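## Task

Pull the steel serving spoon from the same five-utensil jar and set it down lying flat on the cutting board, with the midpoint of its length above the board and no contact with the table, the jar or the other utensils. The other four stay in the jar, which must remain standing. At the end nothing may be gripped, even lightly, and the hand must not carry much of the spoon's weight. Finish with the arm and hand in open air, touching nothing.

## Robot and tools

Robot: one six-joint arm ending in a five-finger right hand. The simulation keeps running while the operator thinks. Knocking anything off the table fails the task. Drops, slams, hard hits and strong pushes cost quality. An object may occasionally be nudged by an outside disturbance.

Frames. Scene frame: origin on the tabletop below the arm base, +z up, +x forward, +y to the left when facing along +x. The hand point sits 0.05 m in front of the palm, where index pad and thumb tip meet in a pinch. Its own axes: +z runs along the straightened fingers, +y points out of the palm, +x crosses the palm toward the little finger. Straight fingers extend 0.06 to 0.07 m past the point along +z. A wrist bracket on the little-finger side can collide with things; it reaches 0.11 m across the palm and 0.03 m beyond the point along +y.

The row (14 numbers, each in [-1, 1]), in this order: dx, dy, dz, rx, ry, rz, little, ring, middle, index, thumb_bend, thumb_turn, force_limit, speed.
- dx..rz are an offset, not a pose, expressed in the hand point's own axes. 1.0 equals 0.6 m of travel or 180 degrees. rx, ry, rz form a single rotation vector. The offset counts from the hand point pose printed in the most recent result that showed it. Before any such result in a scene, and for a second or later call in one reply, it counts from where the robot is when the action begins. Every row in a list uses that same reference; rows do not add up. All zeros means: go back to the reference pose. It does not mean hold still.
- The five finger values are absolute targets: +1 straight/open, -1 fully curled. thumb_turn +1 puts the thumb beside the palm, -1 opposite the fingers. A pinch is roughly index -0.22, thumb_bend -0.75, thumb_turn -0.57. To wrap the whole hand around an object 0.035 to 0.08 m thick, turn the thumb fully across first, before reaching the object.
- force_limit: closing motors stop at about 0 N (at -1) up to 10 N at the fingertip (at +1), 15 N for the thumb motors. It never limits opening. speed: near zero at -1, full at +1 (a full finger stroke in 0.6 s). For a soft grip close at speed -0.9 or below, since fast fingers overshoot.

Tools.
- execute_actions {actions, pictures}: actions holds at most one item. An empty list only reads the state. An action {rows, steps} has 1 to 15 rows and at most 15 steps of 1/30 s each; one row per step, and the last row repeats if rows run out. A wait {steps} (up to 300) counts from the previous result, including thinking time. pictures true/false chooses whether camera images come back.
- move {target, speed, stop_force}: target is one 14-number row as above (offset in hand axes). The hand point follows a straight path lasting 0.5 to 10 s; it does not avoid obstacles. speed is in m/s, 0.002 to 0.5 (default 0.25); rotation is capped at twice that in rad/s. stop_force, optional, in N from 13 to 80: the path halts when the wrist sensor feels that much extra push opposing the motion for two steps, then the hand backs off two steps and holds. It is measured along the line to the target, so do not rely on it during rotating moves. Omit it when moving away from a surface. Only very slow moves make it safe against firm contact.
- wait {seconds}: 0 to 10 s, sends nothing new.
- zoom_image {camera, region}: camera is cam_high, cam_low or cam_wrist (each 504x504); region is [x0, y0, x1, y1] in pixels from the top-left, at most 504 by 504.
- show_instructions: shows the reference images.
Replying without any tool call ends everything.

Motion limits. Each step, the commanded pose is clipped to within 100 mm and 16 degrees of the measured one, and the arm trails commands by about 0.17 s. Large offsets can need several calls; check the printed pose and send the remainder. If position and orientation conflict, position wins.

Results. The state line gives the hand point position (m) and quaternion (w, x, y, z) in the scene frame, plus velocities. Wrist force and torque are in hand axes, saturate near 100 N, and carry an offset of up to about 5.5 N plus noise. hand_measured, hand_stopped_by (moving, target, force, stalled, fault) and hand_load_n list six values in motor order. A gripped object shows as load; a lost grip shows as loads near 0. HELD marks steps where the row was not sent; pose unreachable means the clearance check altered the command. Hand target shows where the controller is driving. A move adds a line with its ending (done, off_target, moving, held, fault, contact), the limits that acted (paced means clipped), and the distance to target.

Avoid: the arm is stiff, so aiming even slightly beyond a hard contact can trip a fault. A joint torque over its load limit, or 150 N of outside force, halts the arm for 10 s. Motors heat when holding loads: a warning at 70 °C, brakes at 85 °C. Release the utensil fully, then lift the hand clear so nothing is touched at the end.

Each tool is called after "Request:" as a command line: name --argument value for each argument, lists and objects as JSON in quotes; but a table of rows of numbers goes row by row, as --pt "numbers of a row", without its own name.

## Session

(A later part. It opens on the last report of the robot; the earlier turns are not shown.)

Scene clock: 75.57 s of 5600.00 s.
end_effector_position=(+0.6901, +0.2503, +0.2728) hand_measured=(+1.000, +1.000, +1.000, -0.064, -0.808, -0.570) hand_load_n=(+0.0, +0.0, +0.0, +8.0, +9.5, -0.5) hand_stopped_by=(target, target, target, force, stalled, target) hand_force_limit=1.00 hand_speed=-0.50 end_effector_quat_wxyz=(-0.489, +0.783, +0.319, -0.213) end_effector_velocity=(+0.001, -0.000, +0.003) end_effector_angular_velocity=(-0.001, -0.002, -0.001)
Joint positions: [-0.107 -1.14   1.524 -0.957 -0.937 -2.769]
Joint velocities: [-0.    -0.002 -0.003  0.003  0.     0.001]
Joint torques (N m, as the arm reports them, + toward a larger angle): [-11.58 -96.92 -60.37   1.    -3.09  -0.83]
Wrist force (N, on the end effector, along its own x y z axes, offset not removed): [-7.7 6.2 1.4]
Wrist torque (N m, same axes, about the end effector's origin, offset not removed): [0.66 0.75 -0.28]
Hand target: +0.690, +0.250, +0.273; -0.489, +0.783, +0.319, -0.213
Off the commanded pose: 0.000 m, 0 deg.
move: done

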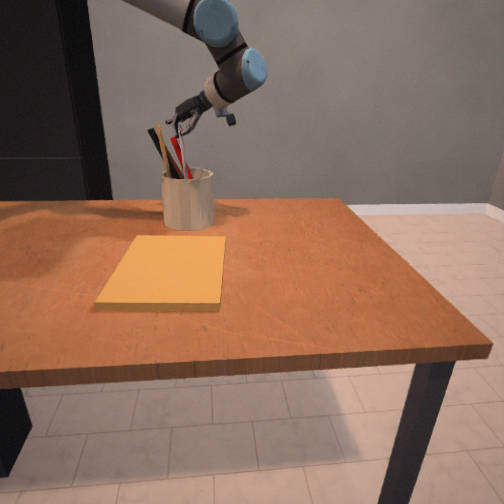

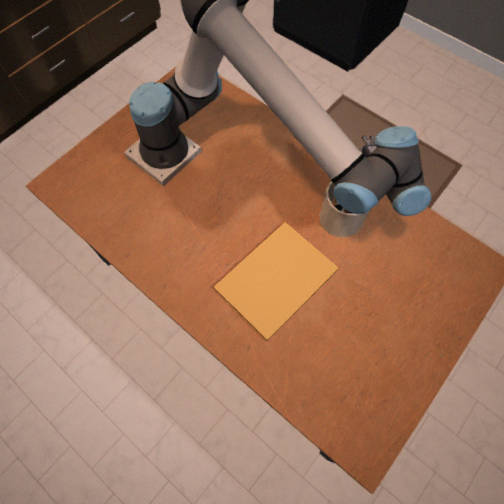

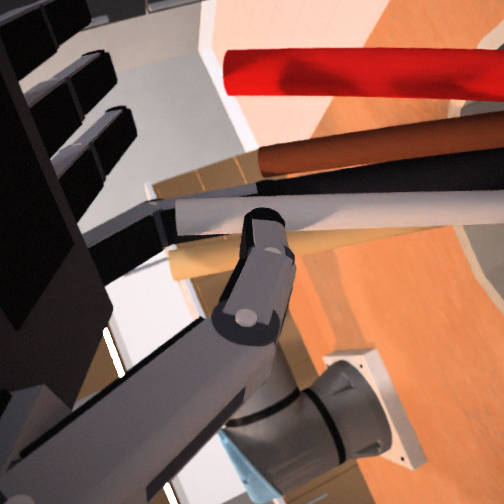

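Continue up in steps, re-squeezing each.

Request:
move --target '[0,-0.04,-0.03,0,0,0,1,1,1,-0.66,-0.83,-0.57,1,-0.5]' --speed 0.02

Request:
move --target '[0,-0.045,-0.025,0,0,0,1,1,1,-0.68,-0.83,-0.57,1,-0.5]' --speed 0.02

Request:
zoom_image --camera "cam_high" --region '[120, 70, 240, 190]'

Scene clock: 82.30 s of 5600.00 s.
end_effector_position=(+0.6947, +0.2466, +0.3020) hand_measured=(+1.000, +1.000, +1.000, -0.074, -0.808, -0.570) hand_load_n=(+0.0, +0.0, +0.0, +12.5, +9.5, +0.0) hand_stopped_by=(target, target, target, force, stalled, target) hand_force_limit=1.00 hand_speed=-0.50 end_effector_quat_wxyz=(-0.489, +0.783, +0.319, -0.213) end_effector_velocity=(+0.001, -0.000, +0.002) end_effector_angular_velocity=(+0.000, -0.001, +0.000)
Joint positions: [-0.111 -1.151  1.485 -0.906 -0.94  -2.772]
Joint velocities: [-0.    -0.001 -0.003  0.003 -0.    -0.001]
Joint torques (N m, as the arm reports them, + toward a larger angle): [-11.91 -96.15 -59.64  -0.05  -2.89  -1.4 ]
Wrist force (N, on the end effector, along its own x y z axes, offset not removed): [1.8 4.8 1.6]
Wrist torque (N m, same axes, about the end effector's origin, offset not removed): [0.81 -0.57 0.17]
Hand target: +0.695, +0.247, +0.302; -0.489, +0.783, +0.319, -0.213
Off the commanded pose: 0.000 m, 0 deg.
After step 90, 1.93 s passed at rest.
move: done

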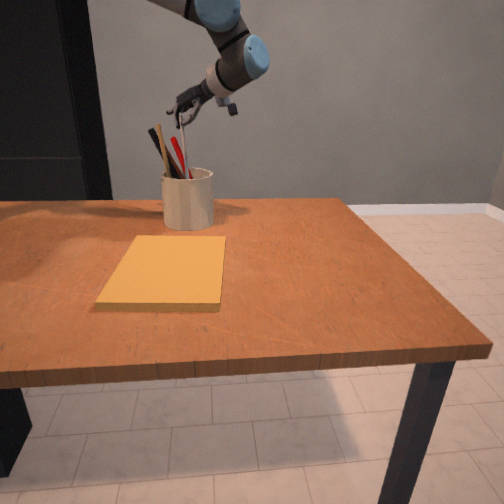

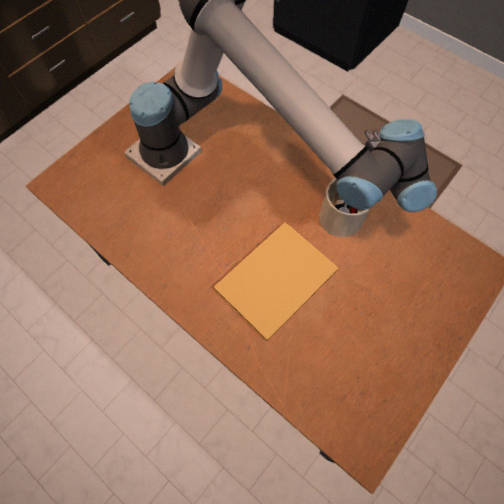

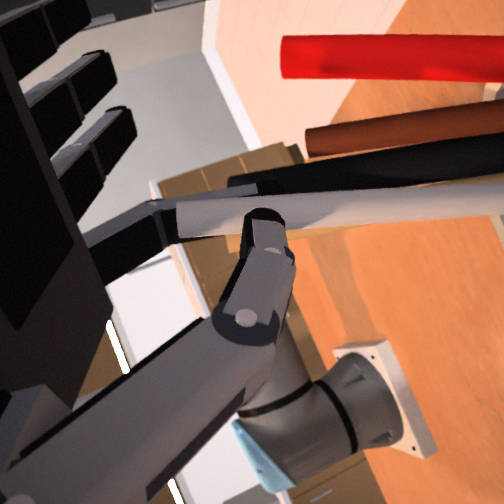

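Scene clock: 84.17 s of 5600.00 s.
end_effector_position=(+0.6965, +0.2457, +0.3325) hand_measured=(+1.000, +1.000, +1.000, -0.074, -0.808, -0.570) hand_load_n=(+0.0, +0.0, +0.0, +13.0, +8.5, -0.5) hand_stopped_by=(target, target, target, force, stalled, target) hand_force_limit=1.00 hand_speed=-0.50 end_effector_quat_wxyz=(-0.489, +0.783, +0.319, -0.213) end_effector_velocity=(-0.000, -0.000, +0.003) end_effector_angular_velocity=(-0.001, +0.000, -0.000)
Joint positions: [-0.112 -1.164  1.448 -0.855 -0.941 -2.773]
Joint velocities: [-0.    -0.002 -0.003  0.004 -0.     0.001]
Joint torques (N m, as the arm reports them, + toward a larger angle): [-12.39 -97.02 -59.09   1.47  -3.19  -1.93]
Wrist force (N, on the end effector, along its own x y z axes, offset not removed): [-5.3 2.4 4.9]
Wrist torque (N m, same axes, about the end effector's origin, offset not removed): [0.14 0.44 -0.23]
Hand target: +0.697, +0.246, +0.333; -0.489, +0.783, +0.319, -0.213
Off the commanded pose: 0.000 m, 0 deg.
move: done

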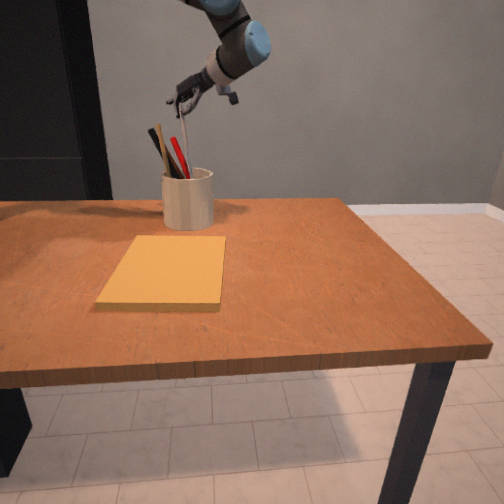

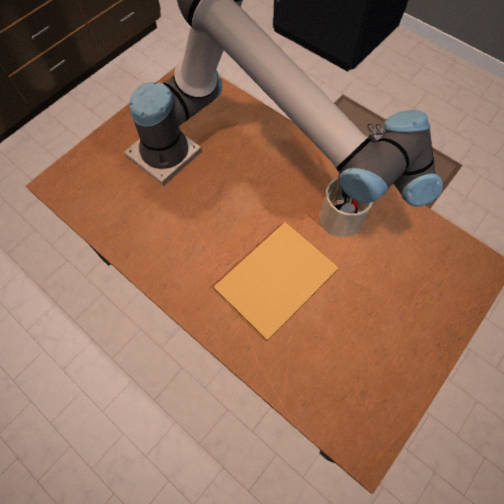

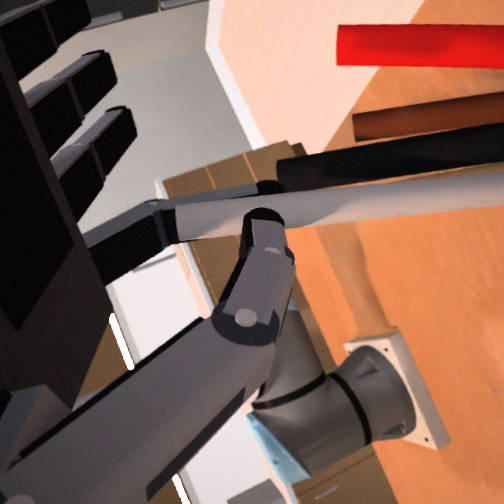

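Region (120, 70, 240, 190) of cam_high's 504x504 image, scaled by 4.200, with more detail than that image has.

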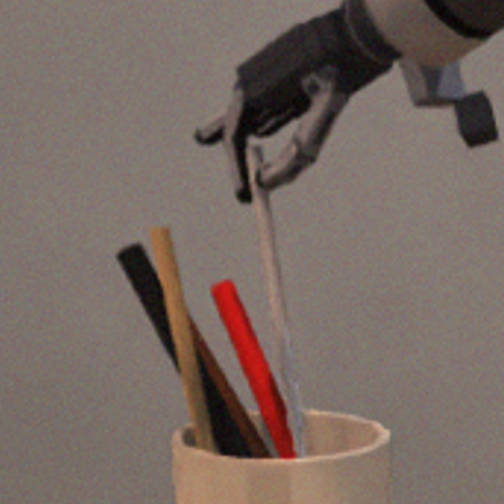

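Solid grip now, and it pivots about the pinch. Up 0.12.

Request:
move --target '[0,-0.18,-0.09,0,0,0,1,1,1,-0.66,-0.83,-0.57,1,-0.5]' --speed 0.04

Scene clock: 89.30 s of 5600.00 s.
end_effector_position=(+0.7000, +0.2461, +0.4529) hand_measured=(+1.000, +1.000, +1.000, -0.074, -0.808, -0.570) hand_load_n=(+0.0, +0.0, +0.0, +13.0, +8.5, -0.5) hand_stopped_by=(target, target, target, force, stalled, target) hand_force_limit=1.00 hand_speed=-0.50 end_effector_quat_wxyz=(-0.489, +0.783, +0.319, -0.213) end_effector_velocity=(-0.001, +0.000, +0.003) end_effector_angular_velocity=(-0.000, +0.001, +0.000)
Joint positions: [-0.113 -1.198  1.282 -0.655 -0.942 -2.773]
Joint velocities: [-0.    -0.001 -0.004  0.006 -0.     0.   ]
Joint torques (N m, as the arm reports them, + toward a larger angle): [-12.9  -94.95 -60.74   1.45  -2.93  -1.45]
Wrist force (N, on the end effector, along its own x y z axes, offset not removed): [-2.6 0.1 0.5]
Wrist torque (N m, same axes, about the end effector's origin, offset not removed): [0.11 0.20 -0.08]
Hand target: +0.700, +0.246, +0.453; -0.489, +0.783, +0.319, -0.213
Off the commanded pose: 0.000 m, 0 deg.
move: done

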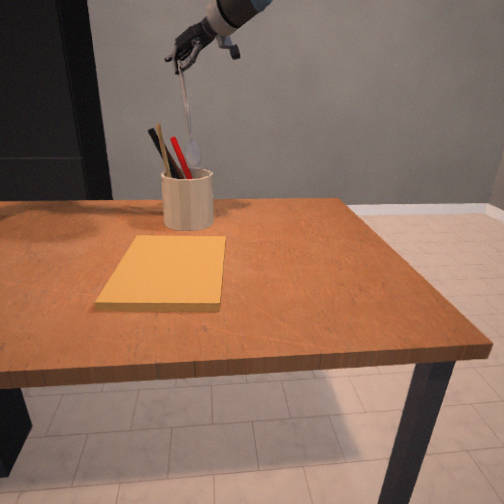

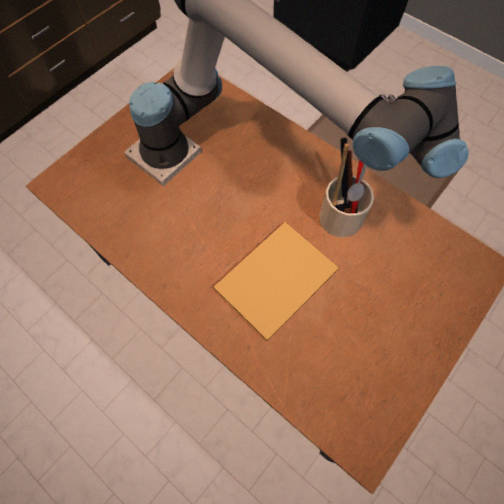

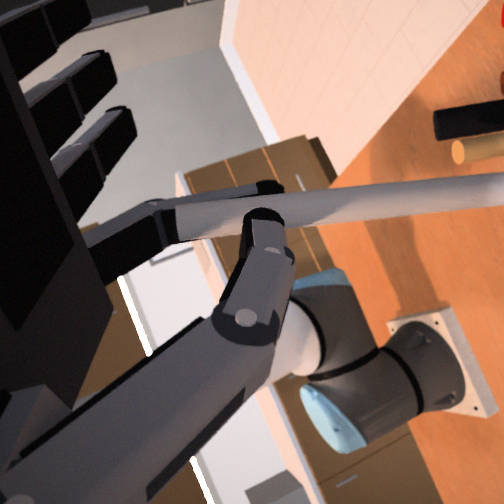

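Request:
move --target '[-0.189,0.115,-0.232,0,0,0,1,1,1,-0.66,-0.83,-0.57,1,-0.5]' --speed 0.08

Request:
move --target '[-0.025,0.238,0.08,0,0,0,1,1,1,-0.66,-0.83,-0.57,1,-0.5]' --speed 0.08

Scene clock: 107.50 s of 5600.00 s.
end_effector_position=(+0.7296, +0.0563, +0.4531) hand_measured=(+1.000, +1.000, +1.000, -0.074, -0.808, -0.570) hand_load_n=(+0.0, +0.0, +0.0, +13.0, +8.0, -0.5) hand_stopped_by=(target, target, target, force, stalled, target) hand_force_limit=1.00 hand_speed=-0.50 end_effector_quat_wxyz=(-0.489, +0.783, +0.319, -0.213) end_effector_velocity=(+0.001, -0.003, -0.001) end_effector_angular_velocity=(+0.001, +0.003, -0.000)
Joint positions: [-0.322 -1.143  1.197 -0.561 -1.121 -2.898]
Joint velocities: [-0.003  0.003 -0.002  0.003 -0.002 -0.001]
Joint torques (N m, as the arm reports them, + toward a larger angle): [ -8.2  -69.92 -63.77   1.68  -4.01  -1.07]
Wrist force (N, on the end effector, along its own x y z axes, offset not removed): [-2.9 0.0 2.6]
Wrist torque (N m, same axes, about the end effector's origin, offset not removed): [-0.08 0.09 -0.12]
Hand target: +0.730, +0.056, +0.453; -0.489, +0.783, +0.319, -0.213
Off the commanded pose: 0.000 m, 0 deg.
After step 90, 12.30 s passed at rest.
move: done

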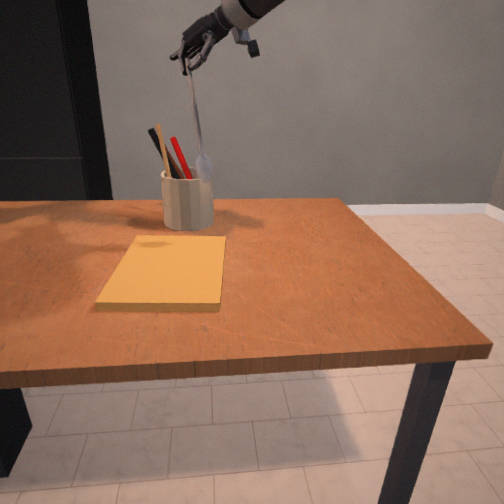

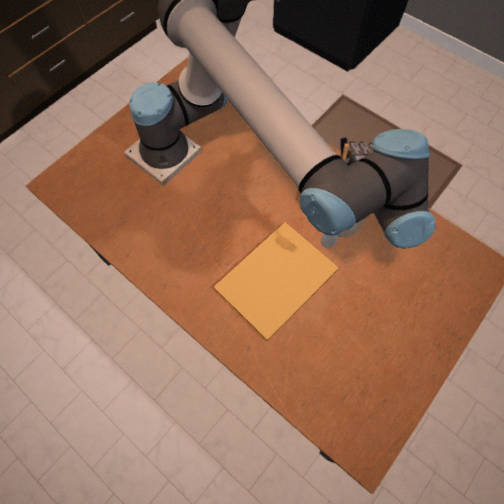

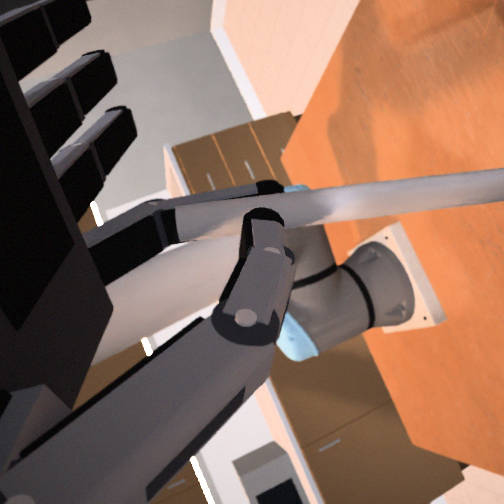

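Scene clock: 109.87 s of 5600.00 s.
end_effector_position=(+0.7295, +0.0306, +0.3043) hand_measured=(+1.000, +1.000, +1.000, -0.074, -0.808, -0.570) hand_load_n=(+0.0, +0.0, +0.0, +13.0, +8.0, -0.5) hand_stopped_by=(target, target, target, force, stalled, target) hand_force_limit=1.00 hand_speed=-0.50 end_effector_quat_wxyz=(-0.489, +0.783, +0.319, -0.213) end_effector_velocity=(+0.000, -0.000, -0.003) end_effector_angular_velocity=(+0.000, +0.000, +0.000)
Joint positions: [-0.348 -1.09   1.384 -0.794 -1.144 -2.912]
Joint velocities: [-0.     0.002  0.003 -0.004 -0.    -0.001]
Joint torques (N m, as the arm reports them, + toward a larger angle): [-13.1  -76.36 -28.87  -2.17  -3.17  -1.45]
Wrist force (N, on the end effector, along its own x y z axes, offset not removed): [-7.5 0.5 6.6]
Wrist torque (N m, same axes, about the end effector's origin, offset not removed): [-0.10 0.62 -0.50]
Hand target: +0.729, +0.031, +0.304; -0.489, +0.783, +0.319, -0.213
Off the commanded pose: 0.000 m, 0 deg.
move: done

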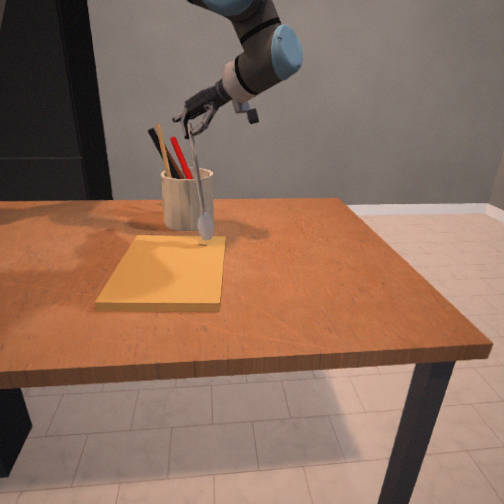

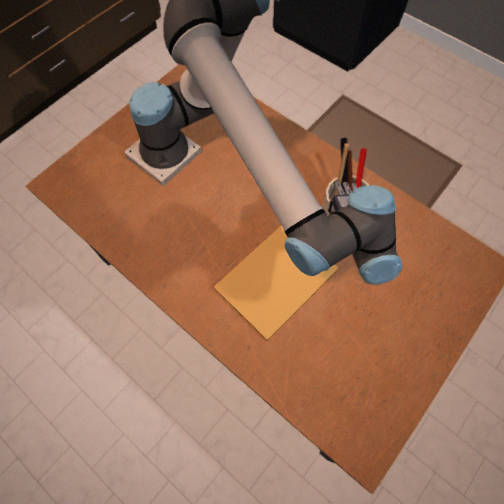

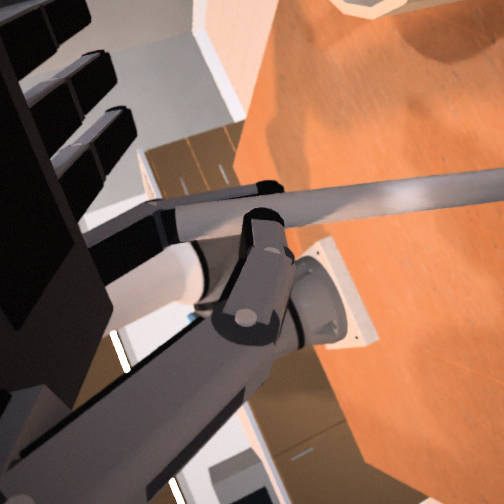

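Request:
move --target '[-0.12,0.054,0.016,0,0,-0.07,1,1,1,-0.66,-0.83,-0.57,1,-0.5]' --speed 0.03

Scene clock: 117.50 s of 5600.00 s.
end_effector_position=(+0.6820, -0.0243, +0.2725) hand_measured=(+1.000, +1.000, +1.000, -0.074, -0.812, -0.570) hand_load_n=(+0.0, +0.0, +0.0, +8.0, +3.0, -1.0) hand_stopped_by=(target, target, target, force, stalled, target) hand_force_limit=1.00 hand_speed=-0.50 end_effector_quat_wxyz=(-0.510, +0.744, +0.402, -0.158) end_effector_velocity=(-0.002, -0.001, -0.003) end_effector_angular_velocity=(+0.006, -0.001, +0.003)
Joint positions: [-0.44  -1.149  1.523 -0.856 -1.225 -3.178]
Joint velocities: [-0.003  0.     0.006 -0.002 -0.003 -0.008]
Joint torques (N m, as the arm reports them, + toward a larger angle): [  -9.32 -100.89  -31.35   -2.38   -3.1    -1.96]
Wrist force (N, on the end effector, along its own x y z axes, offset not removed): [-3.5 -2.1 3.8]
Wrist torque (N m, same axes, about the end effector's origin, offset not removed): [-0.45 0.14 -0.31]
Hand target: +0.682, -0.025, +0.273; -0.510, +0.744, +0.403, -0.158
Off the commanded pose: 0.000 m, 0 deg.
After step 90, 0.63 s passed at rest.
move: done

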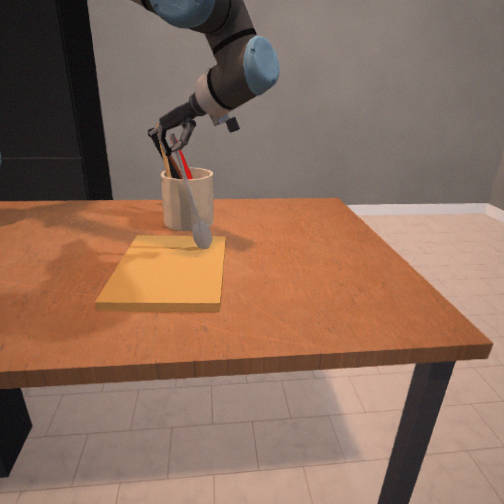

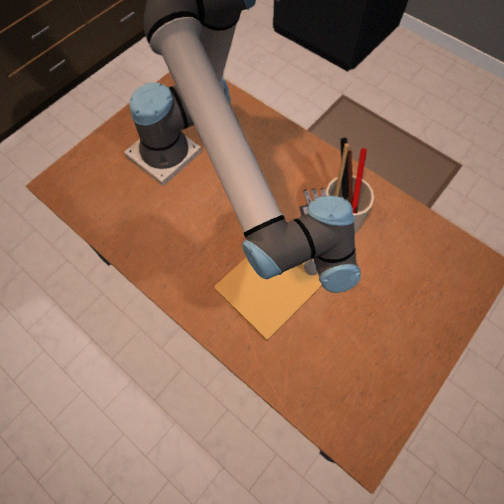

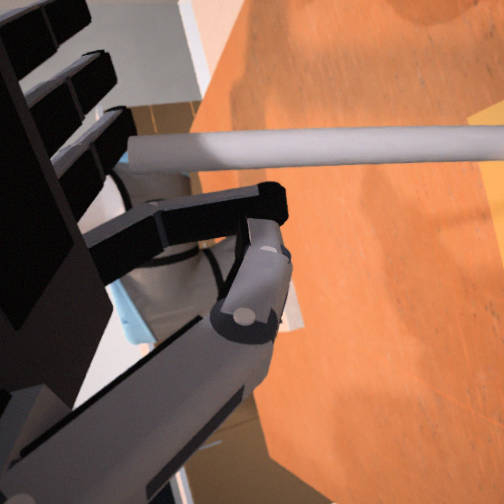

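Popped out. Check.

Request:
execute_actions --actions '[]'

Scene clock: 119.07 s of 5600.00 s.
end_effector_position=(+0.6818, -0.0245, +0.2725) hand_measured=(+1.000, +1.000, +1.000, -0.076, -0.814, -0.570) hand_load_n=(+0.0, +0.0, +0.0, +0.0, +0.0, +0.0) hand_stopped_by=(target, target, target, force, stalled, target) hand_force_limit=1.00 hand_speed=-0.50 end_effector_quat_wxyz=(-0.510, +0.744, +0.403, -0.158) end_effector_velocity=(-0.000, -0.000, +0.000) end_effector_angular_velocity=(-0.000, -0.000, -0.000)
Joint positions: [-0.44  -1.15   1.523 -0.856 -1.226 -3.179]
Joint velocities: [-0.    -0.     0.    -0.     0.     0.001]
Joint torques (N m, as the arm reports them, + toward a larger angle): [-12.75 -95.72 -29.34   1.22  -3.22  -1.59]
Wrist force (N, on the end effector, along its own x y z axes, offset not removed): [-3.4 -0.6 -0.6]
Wrist torque (N m, same axes, about the end effector's origin, offset not removed): [0.19 0.33 -0.18]
Hand target: +0.682, -0.025, +0.273; -0.510, +0.744, +0.403, -0.158
Off the commanded pose: 0.000 m, 0 deg.
Steps of this call (steps 1 to 47: nothing new was sent). Readings (end_effector_position | what the end effector reports):
1: (+0.6819, -0.0244, +0.2725) | hand_measured=(+1.000, +1.000, +1.000, -0.076, -0.814, -0.570) hand_load_n=(+0.0, +0.0, +0.0, +0.0, +0.0, +0.0) hand_stopped_by=(target, target, target, force, stalled, target) hand_force_limit=1.00 hand_speed=-0.50
2: (+0.6819, -0.0244, +0.2725) | hand_measured=(+1.000, +1.000, +1.000, -0.076, -0.814, -0.570) hand_load_n=(+0.0, +0.0, +0.0, +0.0, +0.0, +0.0) hand_stopped_by=(target, target, target, force, stalled, target) hand_force_limit=1.00 hand_speed=-0.50
4: (+0.6818, -0.0245, +0.2724) | hand_measured=(+1.000, +1.000, +1.000, -0.076, -0.814, -0.570) hand_load_n=(+0.0, +0.0, +0.0, +0.0, +0.0, +0.0) hand_stopped_by=(target, target, target, force, stalled, target) hand_force_limit=1.00 hand_speed=-0.50
8: (+0.6818, -0.0245, +0.2725) | hand_measured=(+1.000, +1.000, +1.000, -0.076, -0.814, -0.570) hand_load_n=(+0.0, +0.0, +0.0, +0.0, +0.0, +0.0) hand_stopped_by=(target, target, target, force, stalled, target) hand_force_limit=1.00 hand_speed=-0.50
47: the state above

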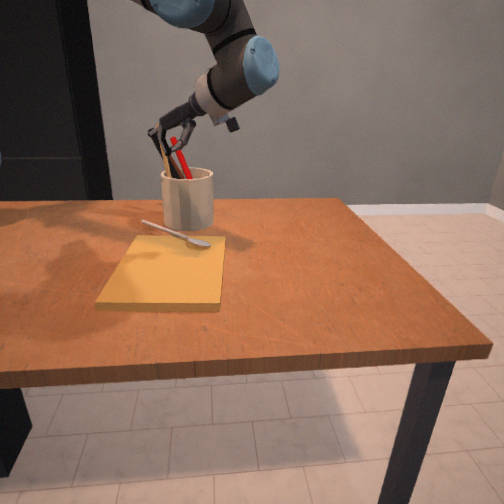

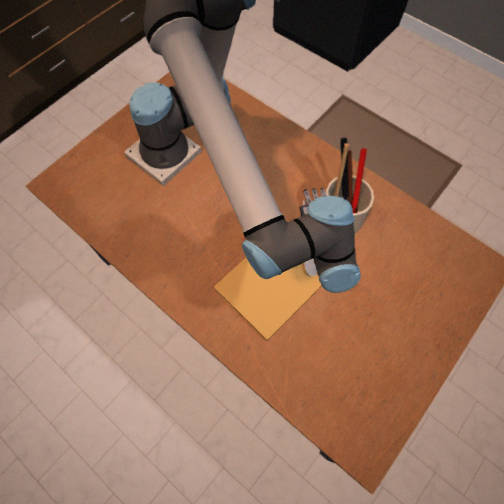

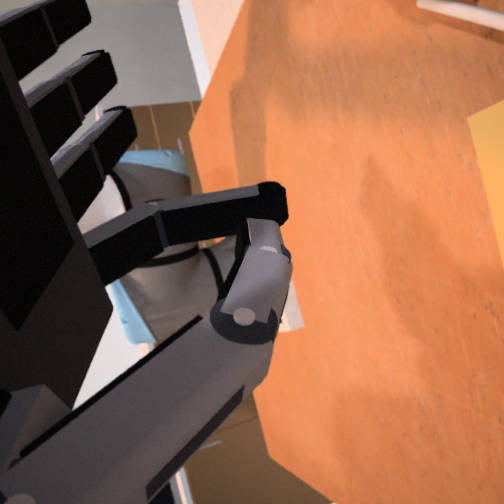

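Request:
move --target '[0,0,0,0,0,0.07,-1,-1,0.1,0.1,-1,1,1,0]'

Request:
move --target '[0,0.24,0.11,0,0.2,0.095,-1,-1,0.1,0.1,-1,1,1,0]' --speed 0.15

Request:
zoom_image --camera "cam_high" --region '[120, 170, 250, 270]'

Scene clock: 129.57 s of 5600.00 s.
end_effector_position=(+0.6818, -0.0245, +0.2725) hand_measured=(-1.000, -1.000, +0.100, +0.100, -1.000, +1.000) hand_load_n=(+0.0, +0.0, +0.0, +0.0, +0.0, +0.0) hand_stopped_by=(target, target, target, target, target, target) hand_force_limit=1.00 hand_speed=0.00 end_effector_quat_wxyz=(-0.489, +0.783, +0.319, -0.213) end_effector_velocity=(+0.001, -0.000, -0.001) end_effector_angular_velocity=(+0.001, -0.001, +0.001)
Joint positions: [-0.426 -1.132  1.506 -0.859 -1.213 -2.952]
Joint velocities: [ 0.     0.002 -0.    -0.001  0.    -0.001]
Joint torques (N m, as the arm reports them, + toward a larger angle): [ 10.64 -69.78 -56.72  -2.4    3.69   1.74]
Wrist force (N, on the end effector, along its own x y z axes, offset not removed): [0.1 -1.8 4.8]
Wrist torque (N m, same axes, about the end effector's origin, offset not removed): [-0.38 -0.50 -0.03]
Hand target: +0.682, -0.025, +0.273; -0.489, +0.783, +0.319, -0.213
Off the commanded pose: 0.000 m, 0 deg.
After step 140, 4.33 s passed at rest.
move: done

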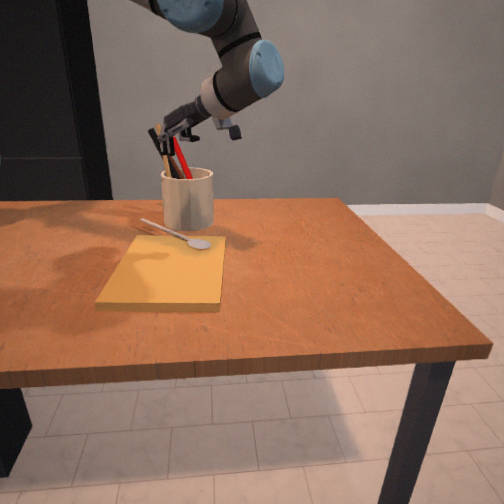

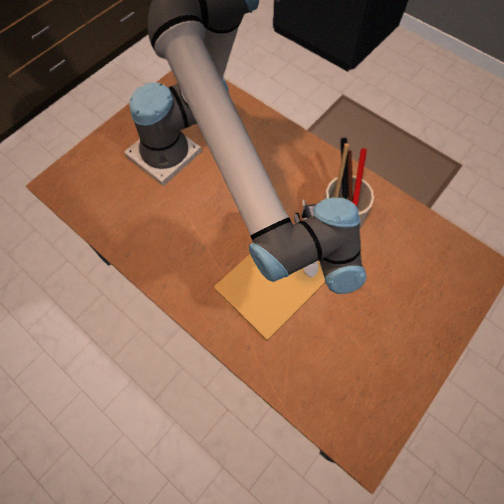

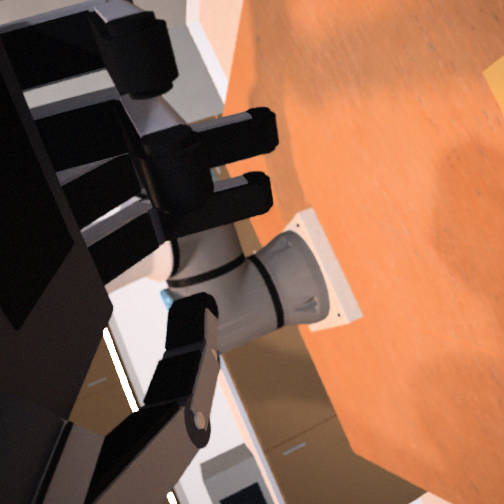

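Scene clock: 132.40 s of 5600.00 s.
end_effector_position=(+0.6810, -0.0287, +0.1145) hand_measured=(-1.000, -1.000, +0.100, +0.100, -1.000, +1.000) hand_load_n=(+0.0, +0.0, +0.0, +0.0, +0.0, +0.0) hand_stopped_by=(target, target, target, target, target, target) hand_force_limit=1.00 hand_speed=0.00 end_effector_quat_wxyz=(-0.527, +0.849, +0.035, -0.031) end_effector_velocity=(+0.000, -0.000, -0.002) end_effector_angular_velocity=(-0.003, -0.002, -0.010)
Joint positions: [-0.59  -1.152  1.89  -1.426 -0.763 -2.607]
Joint velocities: [-0.002 -0.002  0.007 -0.016  0.006  0.01 ]
Joint torques (N m, as the arm reports them, + toward a larger angle): [-12.63 -87.07 -21.88  -3.08   4.16   1.54]
Wrist force (N, on the end effector, along its own x y z axes, offset not removed): [-2.9 3.8 0.7]
Wrist torque (N m, same axes, about the end effector's origin, offset not removed): [0.84 0.04 0.00]
Hand target: +0.681, -0.029, +0.114; -0.527, +0.849, +0.034, -0.030
Off the commanded pose: 0.000 m, 0 deg.
move: done

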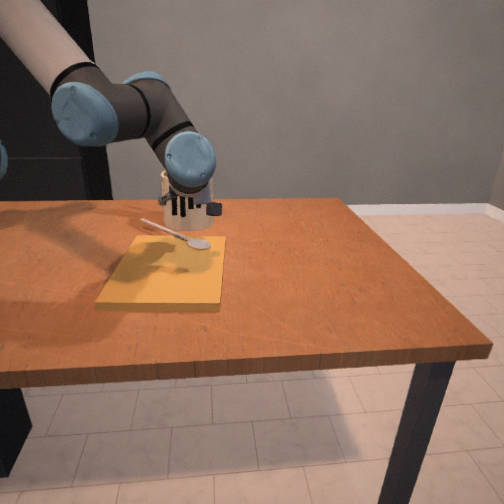

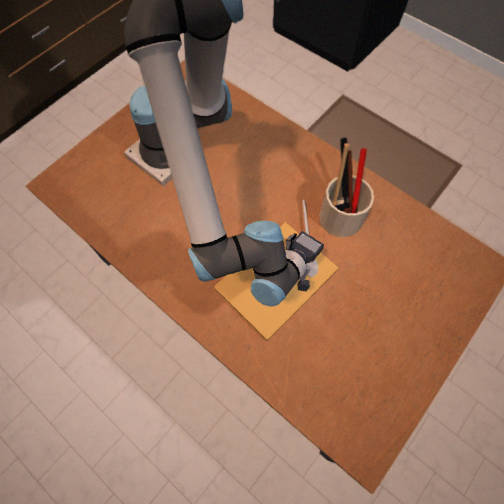

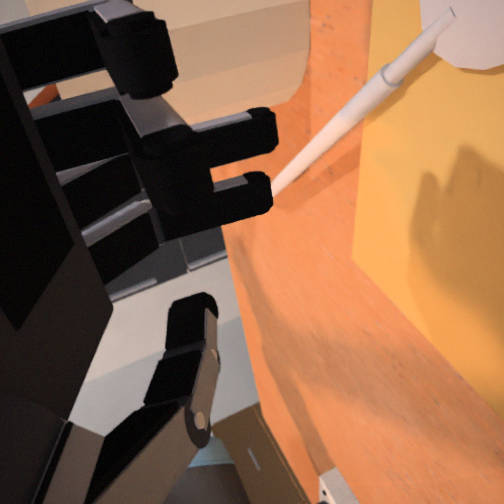

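Region (120, 170, 250, 270) of cam_high's 504x504 image, scaled by 3.877, with more detail than that image has; it fills the top 388 rows of this view, and the rest is white.

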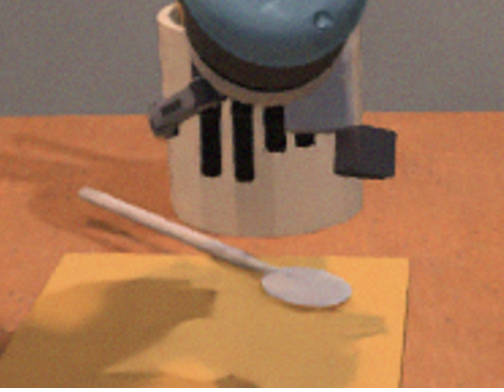

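Request:
execute_actions --actions '[]'

Scene clock: 142.23 s of 5600.00 s.
end_effector_position=(+0.6811, -0.0287, +0.1142) hand_measured=(-1.000, -1.000, +0.100, +0.100, -1.000, +1.000) hand_load_n=(+0.0, +0.0, +0.0, +0.0, +0.0, +0.0) hand_stopped_by=(target, target, target, target, target, target) hand_force_limit=1.00 hand_speed=0.00 end_effector_quat_wxyz=(-0.527, +0.849, +0.034, -0.030) end_effector_velocity=(+0.000, -0.000, +0.000) end_effector_angular_velocity=(-0.000, -0.001, -0.001)
Joint positions: [-0.59  -1.152  1.891 -1.428 -0.763 -2.606]
Joint velocities: [ 0.    -0.001 -0.    -0.001  0.001  0.   ]
Joint torques (N m, as the arm reports them, + toward a larger angle): [-12.29 -86.72 -21.34  -3.67   4.35   1.27]
Wrist force (N, on the end effector, along its own x y z axes, offset not removed): [-2.9 -2.6 0.7]
Wrist torque (N m, same axes, about the end effector's origin, offset not removed): [-0.28 0.06 -0.20]
Hand target: +0.681, -0.029, +0.114; -0.527, +0.849, +0.034, -0.030
Off the commanded pose: 0.000 m, 0 deg.
Steps of this call (steps 1 to 90: nothing new was sent; then 6.83 s passed at rest). Readings (end_effector_position | what the end effector reports):
1: (+0.6810, -0.0287, +0.1144) | hand_measured=(-1.000, -1.000, +0.100, +0.100, -1.000, +1.000) hand_load_n=(+0.0, +0.0, +0.0, +0.0, +0.0, +0.0) hand_stopped_by=(target, target, target, target, target, target) hand_force_limit=1.00 hand_speed=0.00
2: (+0.6811, -0.0287, +0.1144) | hand_measured=(-1.000, -1.000, +0.100, +0.100, -1.000, +1.000) hand_load_n=(+0.0, +0.0, +0.0, +0.0, +0.0, +0.0) hand_stopped_by=(target, target, target, target, target, target) hand_force_limit=1.00 hand_speed=0.00
4: (+0.6811, -0.0287, +0.1143) | hand_measured=(-1.000, -1.000, +0.100, +0.100, -1.000, +1.000) hand_load_n=(+0.0, +0.0, +0.0, +0.0, +0.0, +0.0) hand_stopped_by=(target, target, target, target, target, target) hand_force_limit=1.00 hand_speed=0.00
8: (+0.6811, -0.0287, +0.1143) | hand_measured=(-1.000, -1.000, +0.100, +0.100, -1.000, +1.000) hand_load_n=(+0.0, +0.0, +0.0, +0.0, +0.0, +0.0) hand_stopped_by=(target, target, target, target, target, target) hand_force_limit=1.00 hand_speed=0.00
90: the state above

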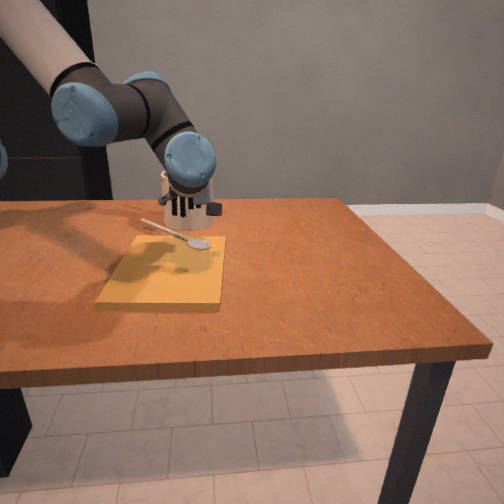

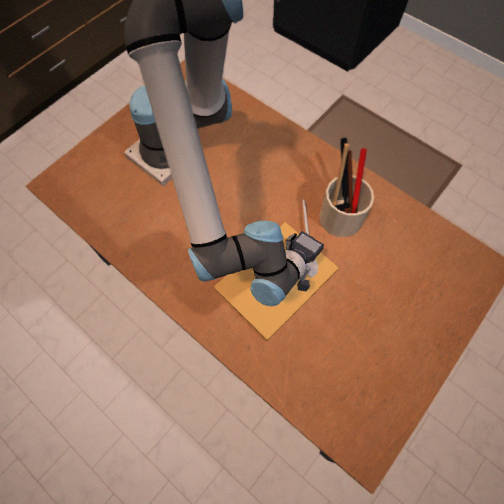

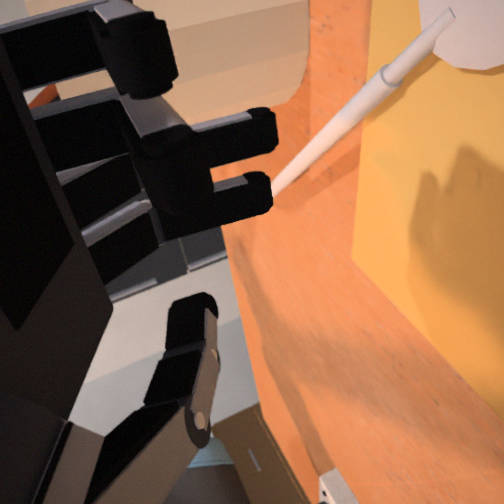

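Request:
move --target '[0.067,0.064,0.059,0,0,0,-1,-1,0.1,0.1,-1,1,1,0]' --speed 0.05

Scene clock: 146.77 s of 5600.00 s.
end_effector_position=(+0.7188, -0.0106, +0.0637) hand_measured=(-1.000, -1.000, +0.100, +0.100, -1.000, +1.000) hand_load_n=(+0.0, +0.0, +0.0, +0.0, +0.0, +0.0) hand_stopped_by=(target, target, target, target, target, target) hand_force_limit=1.00 hand_speed=0.00 end_effector_quat_wxyz=(-0.527, +0.849, +0.034, -0.030) end_effector_velocity=(+0.002, +0.001, -0.002) end_effector_angular_velocity=(-0.000, -0.001, +0.000)
Joint positions: [-0.544 -1.054  1.854 -1.522 -0.728 -2.562]
Joint velocities: [ 0.002  0.004 -0.002 -0.004  0.001  0.001]
Joint torques (N m, as the arm reports them, + toward a larger angle): [  8.01 -66.39 -49.54  -3.98   4.68   1.24]
Wrist force (N, on the end effector, along its own x y z axes, offset not removed): [-2.3 1.7 4.2]
Wrist torque (N m, same axes, about the end effector's origin, offset not removed): [0.20 -0.04 0.06]
Hand target: +0.719, -0.010, +0.063; -0.527, +0.849, +0.034, -0.030
Off the commanded pose: 0.000 m, 0 deg.
move: done

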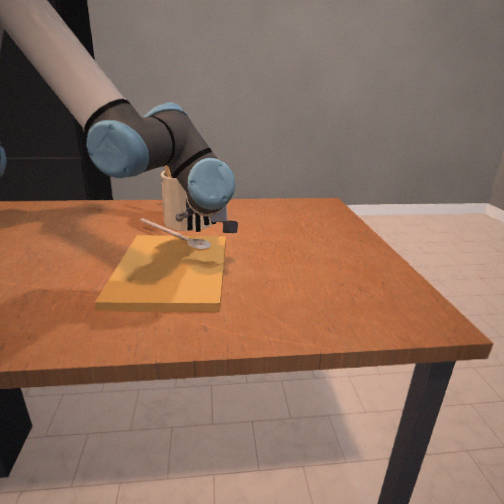

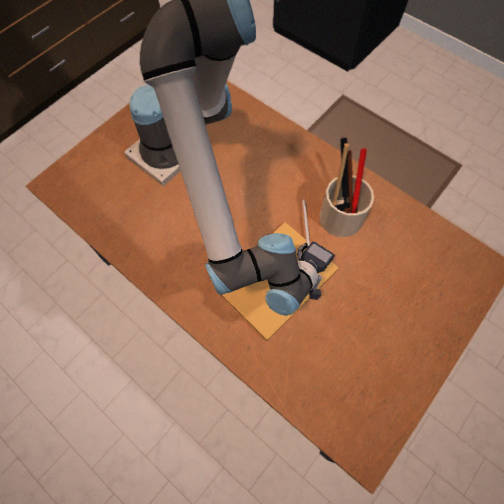

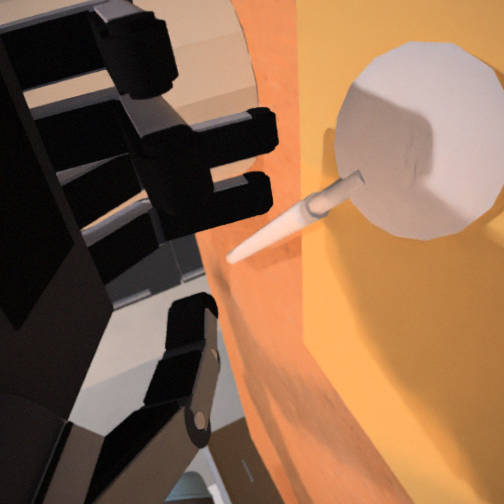

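Descend slowly.

Request:
move --target '[0.01,0.06,0.029,0,0,0,-1,-1,0.1,0.1,-1,1,1,0]' --speed 0.008 --stop_force 13

Scene clock: 152.20 s of 5600.00 s.
end_effector_position=(+0.7220, -0.0104, +0.0404) hand_measured=(-1.000, -1.000, +0.100, +0.100, -1.000, +1.000) hand_load_n=(+0.0, +0.0, +0.5, +0.0, +0.0, +0.0) hand_stopped_by=(target, target, target, target, target, target) hand_force_limit=1.00 hand_speed=0.00 end_effector_quat_wxyz=(-0.527, +0.849, +0.034, -0.030) end_effector_velocity=(-0.000, +0.000, +0.002) end_effector_angular_velocity=(-0.001, -0.001, +0.000)
Joint positions: [-0.541 -1.021  1.855 -1.557 -0.726 -2.559]
Joint velocities: [ 0.    -0.003  0.     0.002 -0.    -0.   ]
Joint torques (N m, as the arm reports them, + toward a larger angle): [  2.26 -79.82 -17.57  -2.73  -0.84  -0.61]
Wrist force (N, on the end effector, along its own x y z axes, offset not removed): [-9.2 -22.8 -11.8]
Wrist torque (N m, same axes, about the end effector's origin, offset not removed): [0.84 0.41 -0.68]
Hand target: +0.722, -0.010, +0.041; -0.527, +0.849, +0.034, -0.030
Off the commanded pose: 0.017 m, 0 deg.
move: contact

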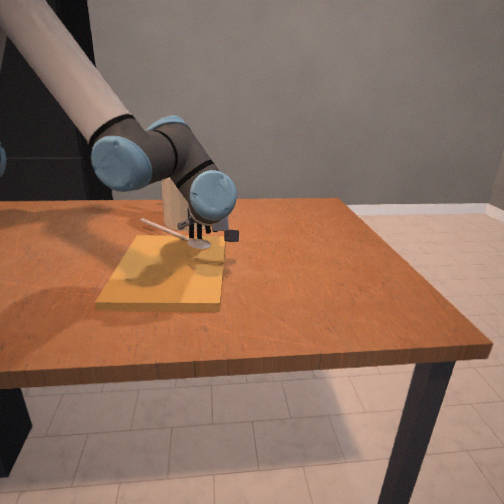

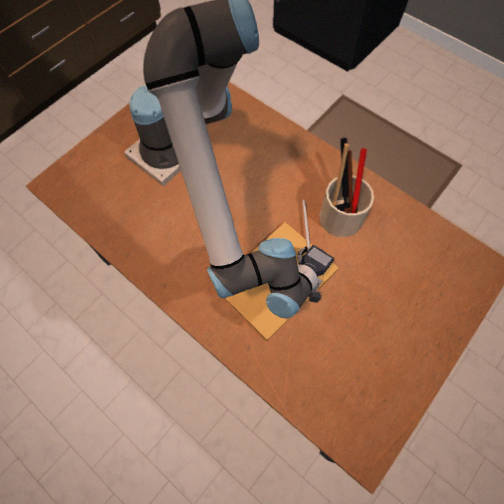

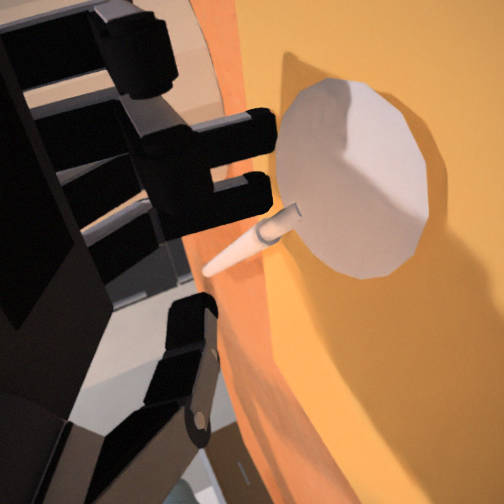

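Request:
move --target '[0,0.028,-0.0603,0,0,0,-1,-1,0.1,0.1,-1,1,1,0]' --speed 0.03

Scene clock: 157.90 s of 5600.00 s.
end_effector_position=(+0.7256, -0.0498, +0.0414) hand_measured=(-1.000, -1.000, +0.100, +0.100, -1.000, +1.000) hand_load_n=(+0.0, +0.0, +0.0, +1.0, +0.0, +0.0) hand_stopped_by=(target, target, target, target, target, target) hand_force_limit=1.00 hand_speed=0.00 end_effector_quat_wxyz=(-0.527, +0.849, +0.034, -0.030) end_effector_velocity=(+0.000, -0.003, -0.000) end_effector_angular_velocity=(-0.000, -0.001, +0.000)
Joint positions: [-0.582 -1.004  1.816 -1.506 -0.757 -2.599]
Joint velocities: [-0.003  0.002 -0.003  0.002 -0.002 -0.003]
Joint torques (N m, as the arm reports them, + toward a larger angle): [-13.18 -68.51 -47.78  -0.04  -3.3   -1.75]
Wrist force (N, on the end effector, along its own x y z axes, offset not removed): [-0.2 -1.5 1.6]
Wrist torque (N m, same axes, about the end effector's origin, offset not removed): [0.24 -0.31 -0.03]
Hand target: +0.726, -0.050, +0.041; -0.527, +0.849, +0.034, -0.030
Off the commanded pose: 0.000 m, 0 deg.
After step 90, 1.00 s passed at rest.
move: done

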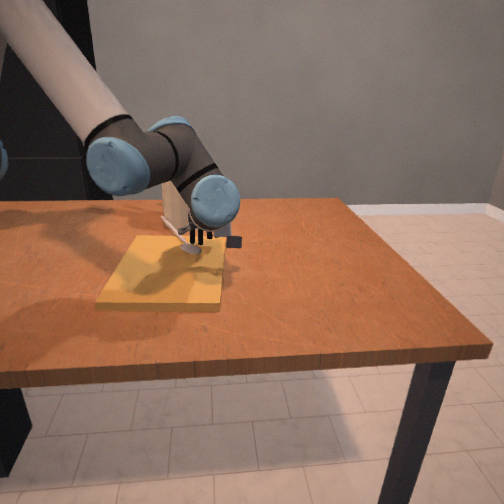

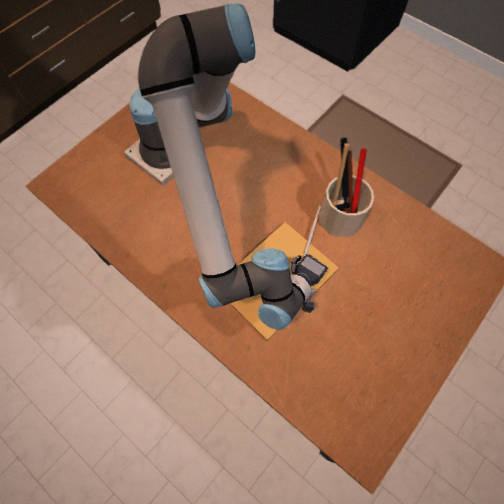

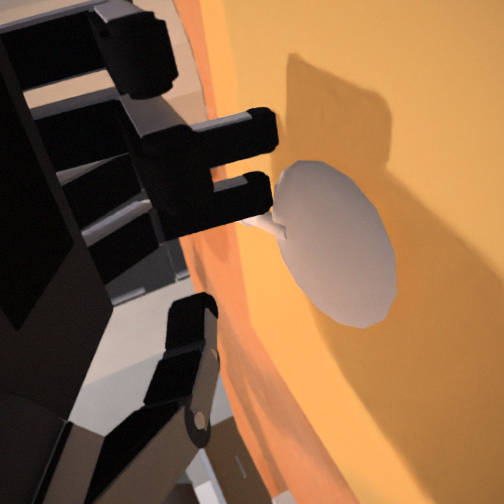

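Request:
move --target '[-0.035,0.045,-0.09,0,0,0,-1,-1,0.1,0.1,-1,1,1,0]' --speed 0.03

Scene clock: 163.80 s of 5600.00 s.
end_effector_position=(+0.7102, -0.1115, +0.0414) hand_measured=(-1.000, -1.000, +0.100, +0.100, -1.000, +1.000) hand_load_n=(+0.0, +0.0, +0.0, +1.0, +0.0, +0.0) hand_stopped_by=(target, target, target, target, target, target) hand_force_limit=1.00 hand_speed=0.00 end_effector_quat_wxyz=(-0.527, +0.849, +0.034, -0.030) end_effector_velocity=(-0.001, -0.002, +0.000) end_effector_angular_velocity=(+0.001, +0.002, -0.000)
Joint positions: [-0.657 -0.994  1.79  -1.443 -0.815 -2.664]
Joint velocities: [-0.003  0.    -0.001  0.004 -0.002 -0.002]
Joint torques (N m, as the arm reports them, + toward a larger angle): [-11.54 -70.12 -49.13  -0.09  -2.48  -1.54]
Wrist force (N, on the end effector, along its own x y z axes, offset not removed): [-1.1 -3.6 4.2]
Wrist torque (N m, same axes, about the end effector's origin, offset not removed): [-0.39 -0.22 -0.11]
Hand target: +0.710, -0.112, +0.041; -0.527, +0.849, +0.034, -0.030
Off the commanded pose: 0.000 m, 0 deg.
After step 90, 0.43 s passed at rest.
move: done

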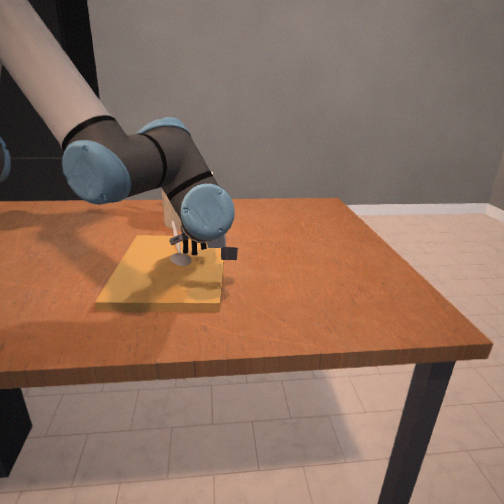

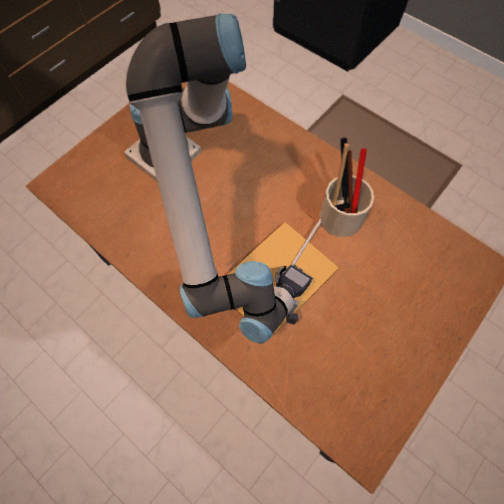

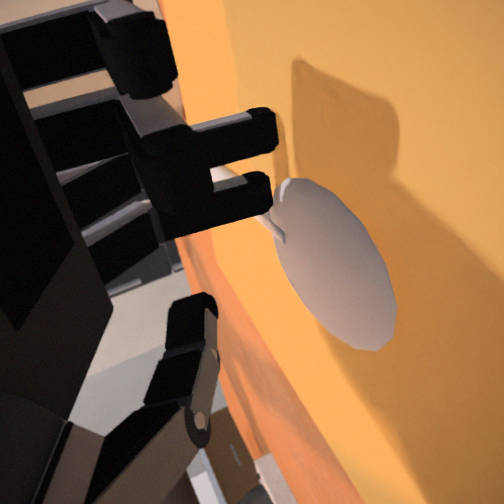

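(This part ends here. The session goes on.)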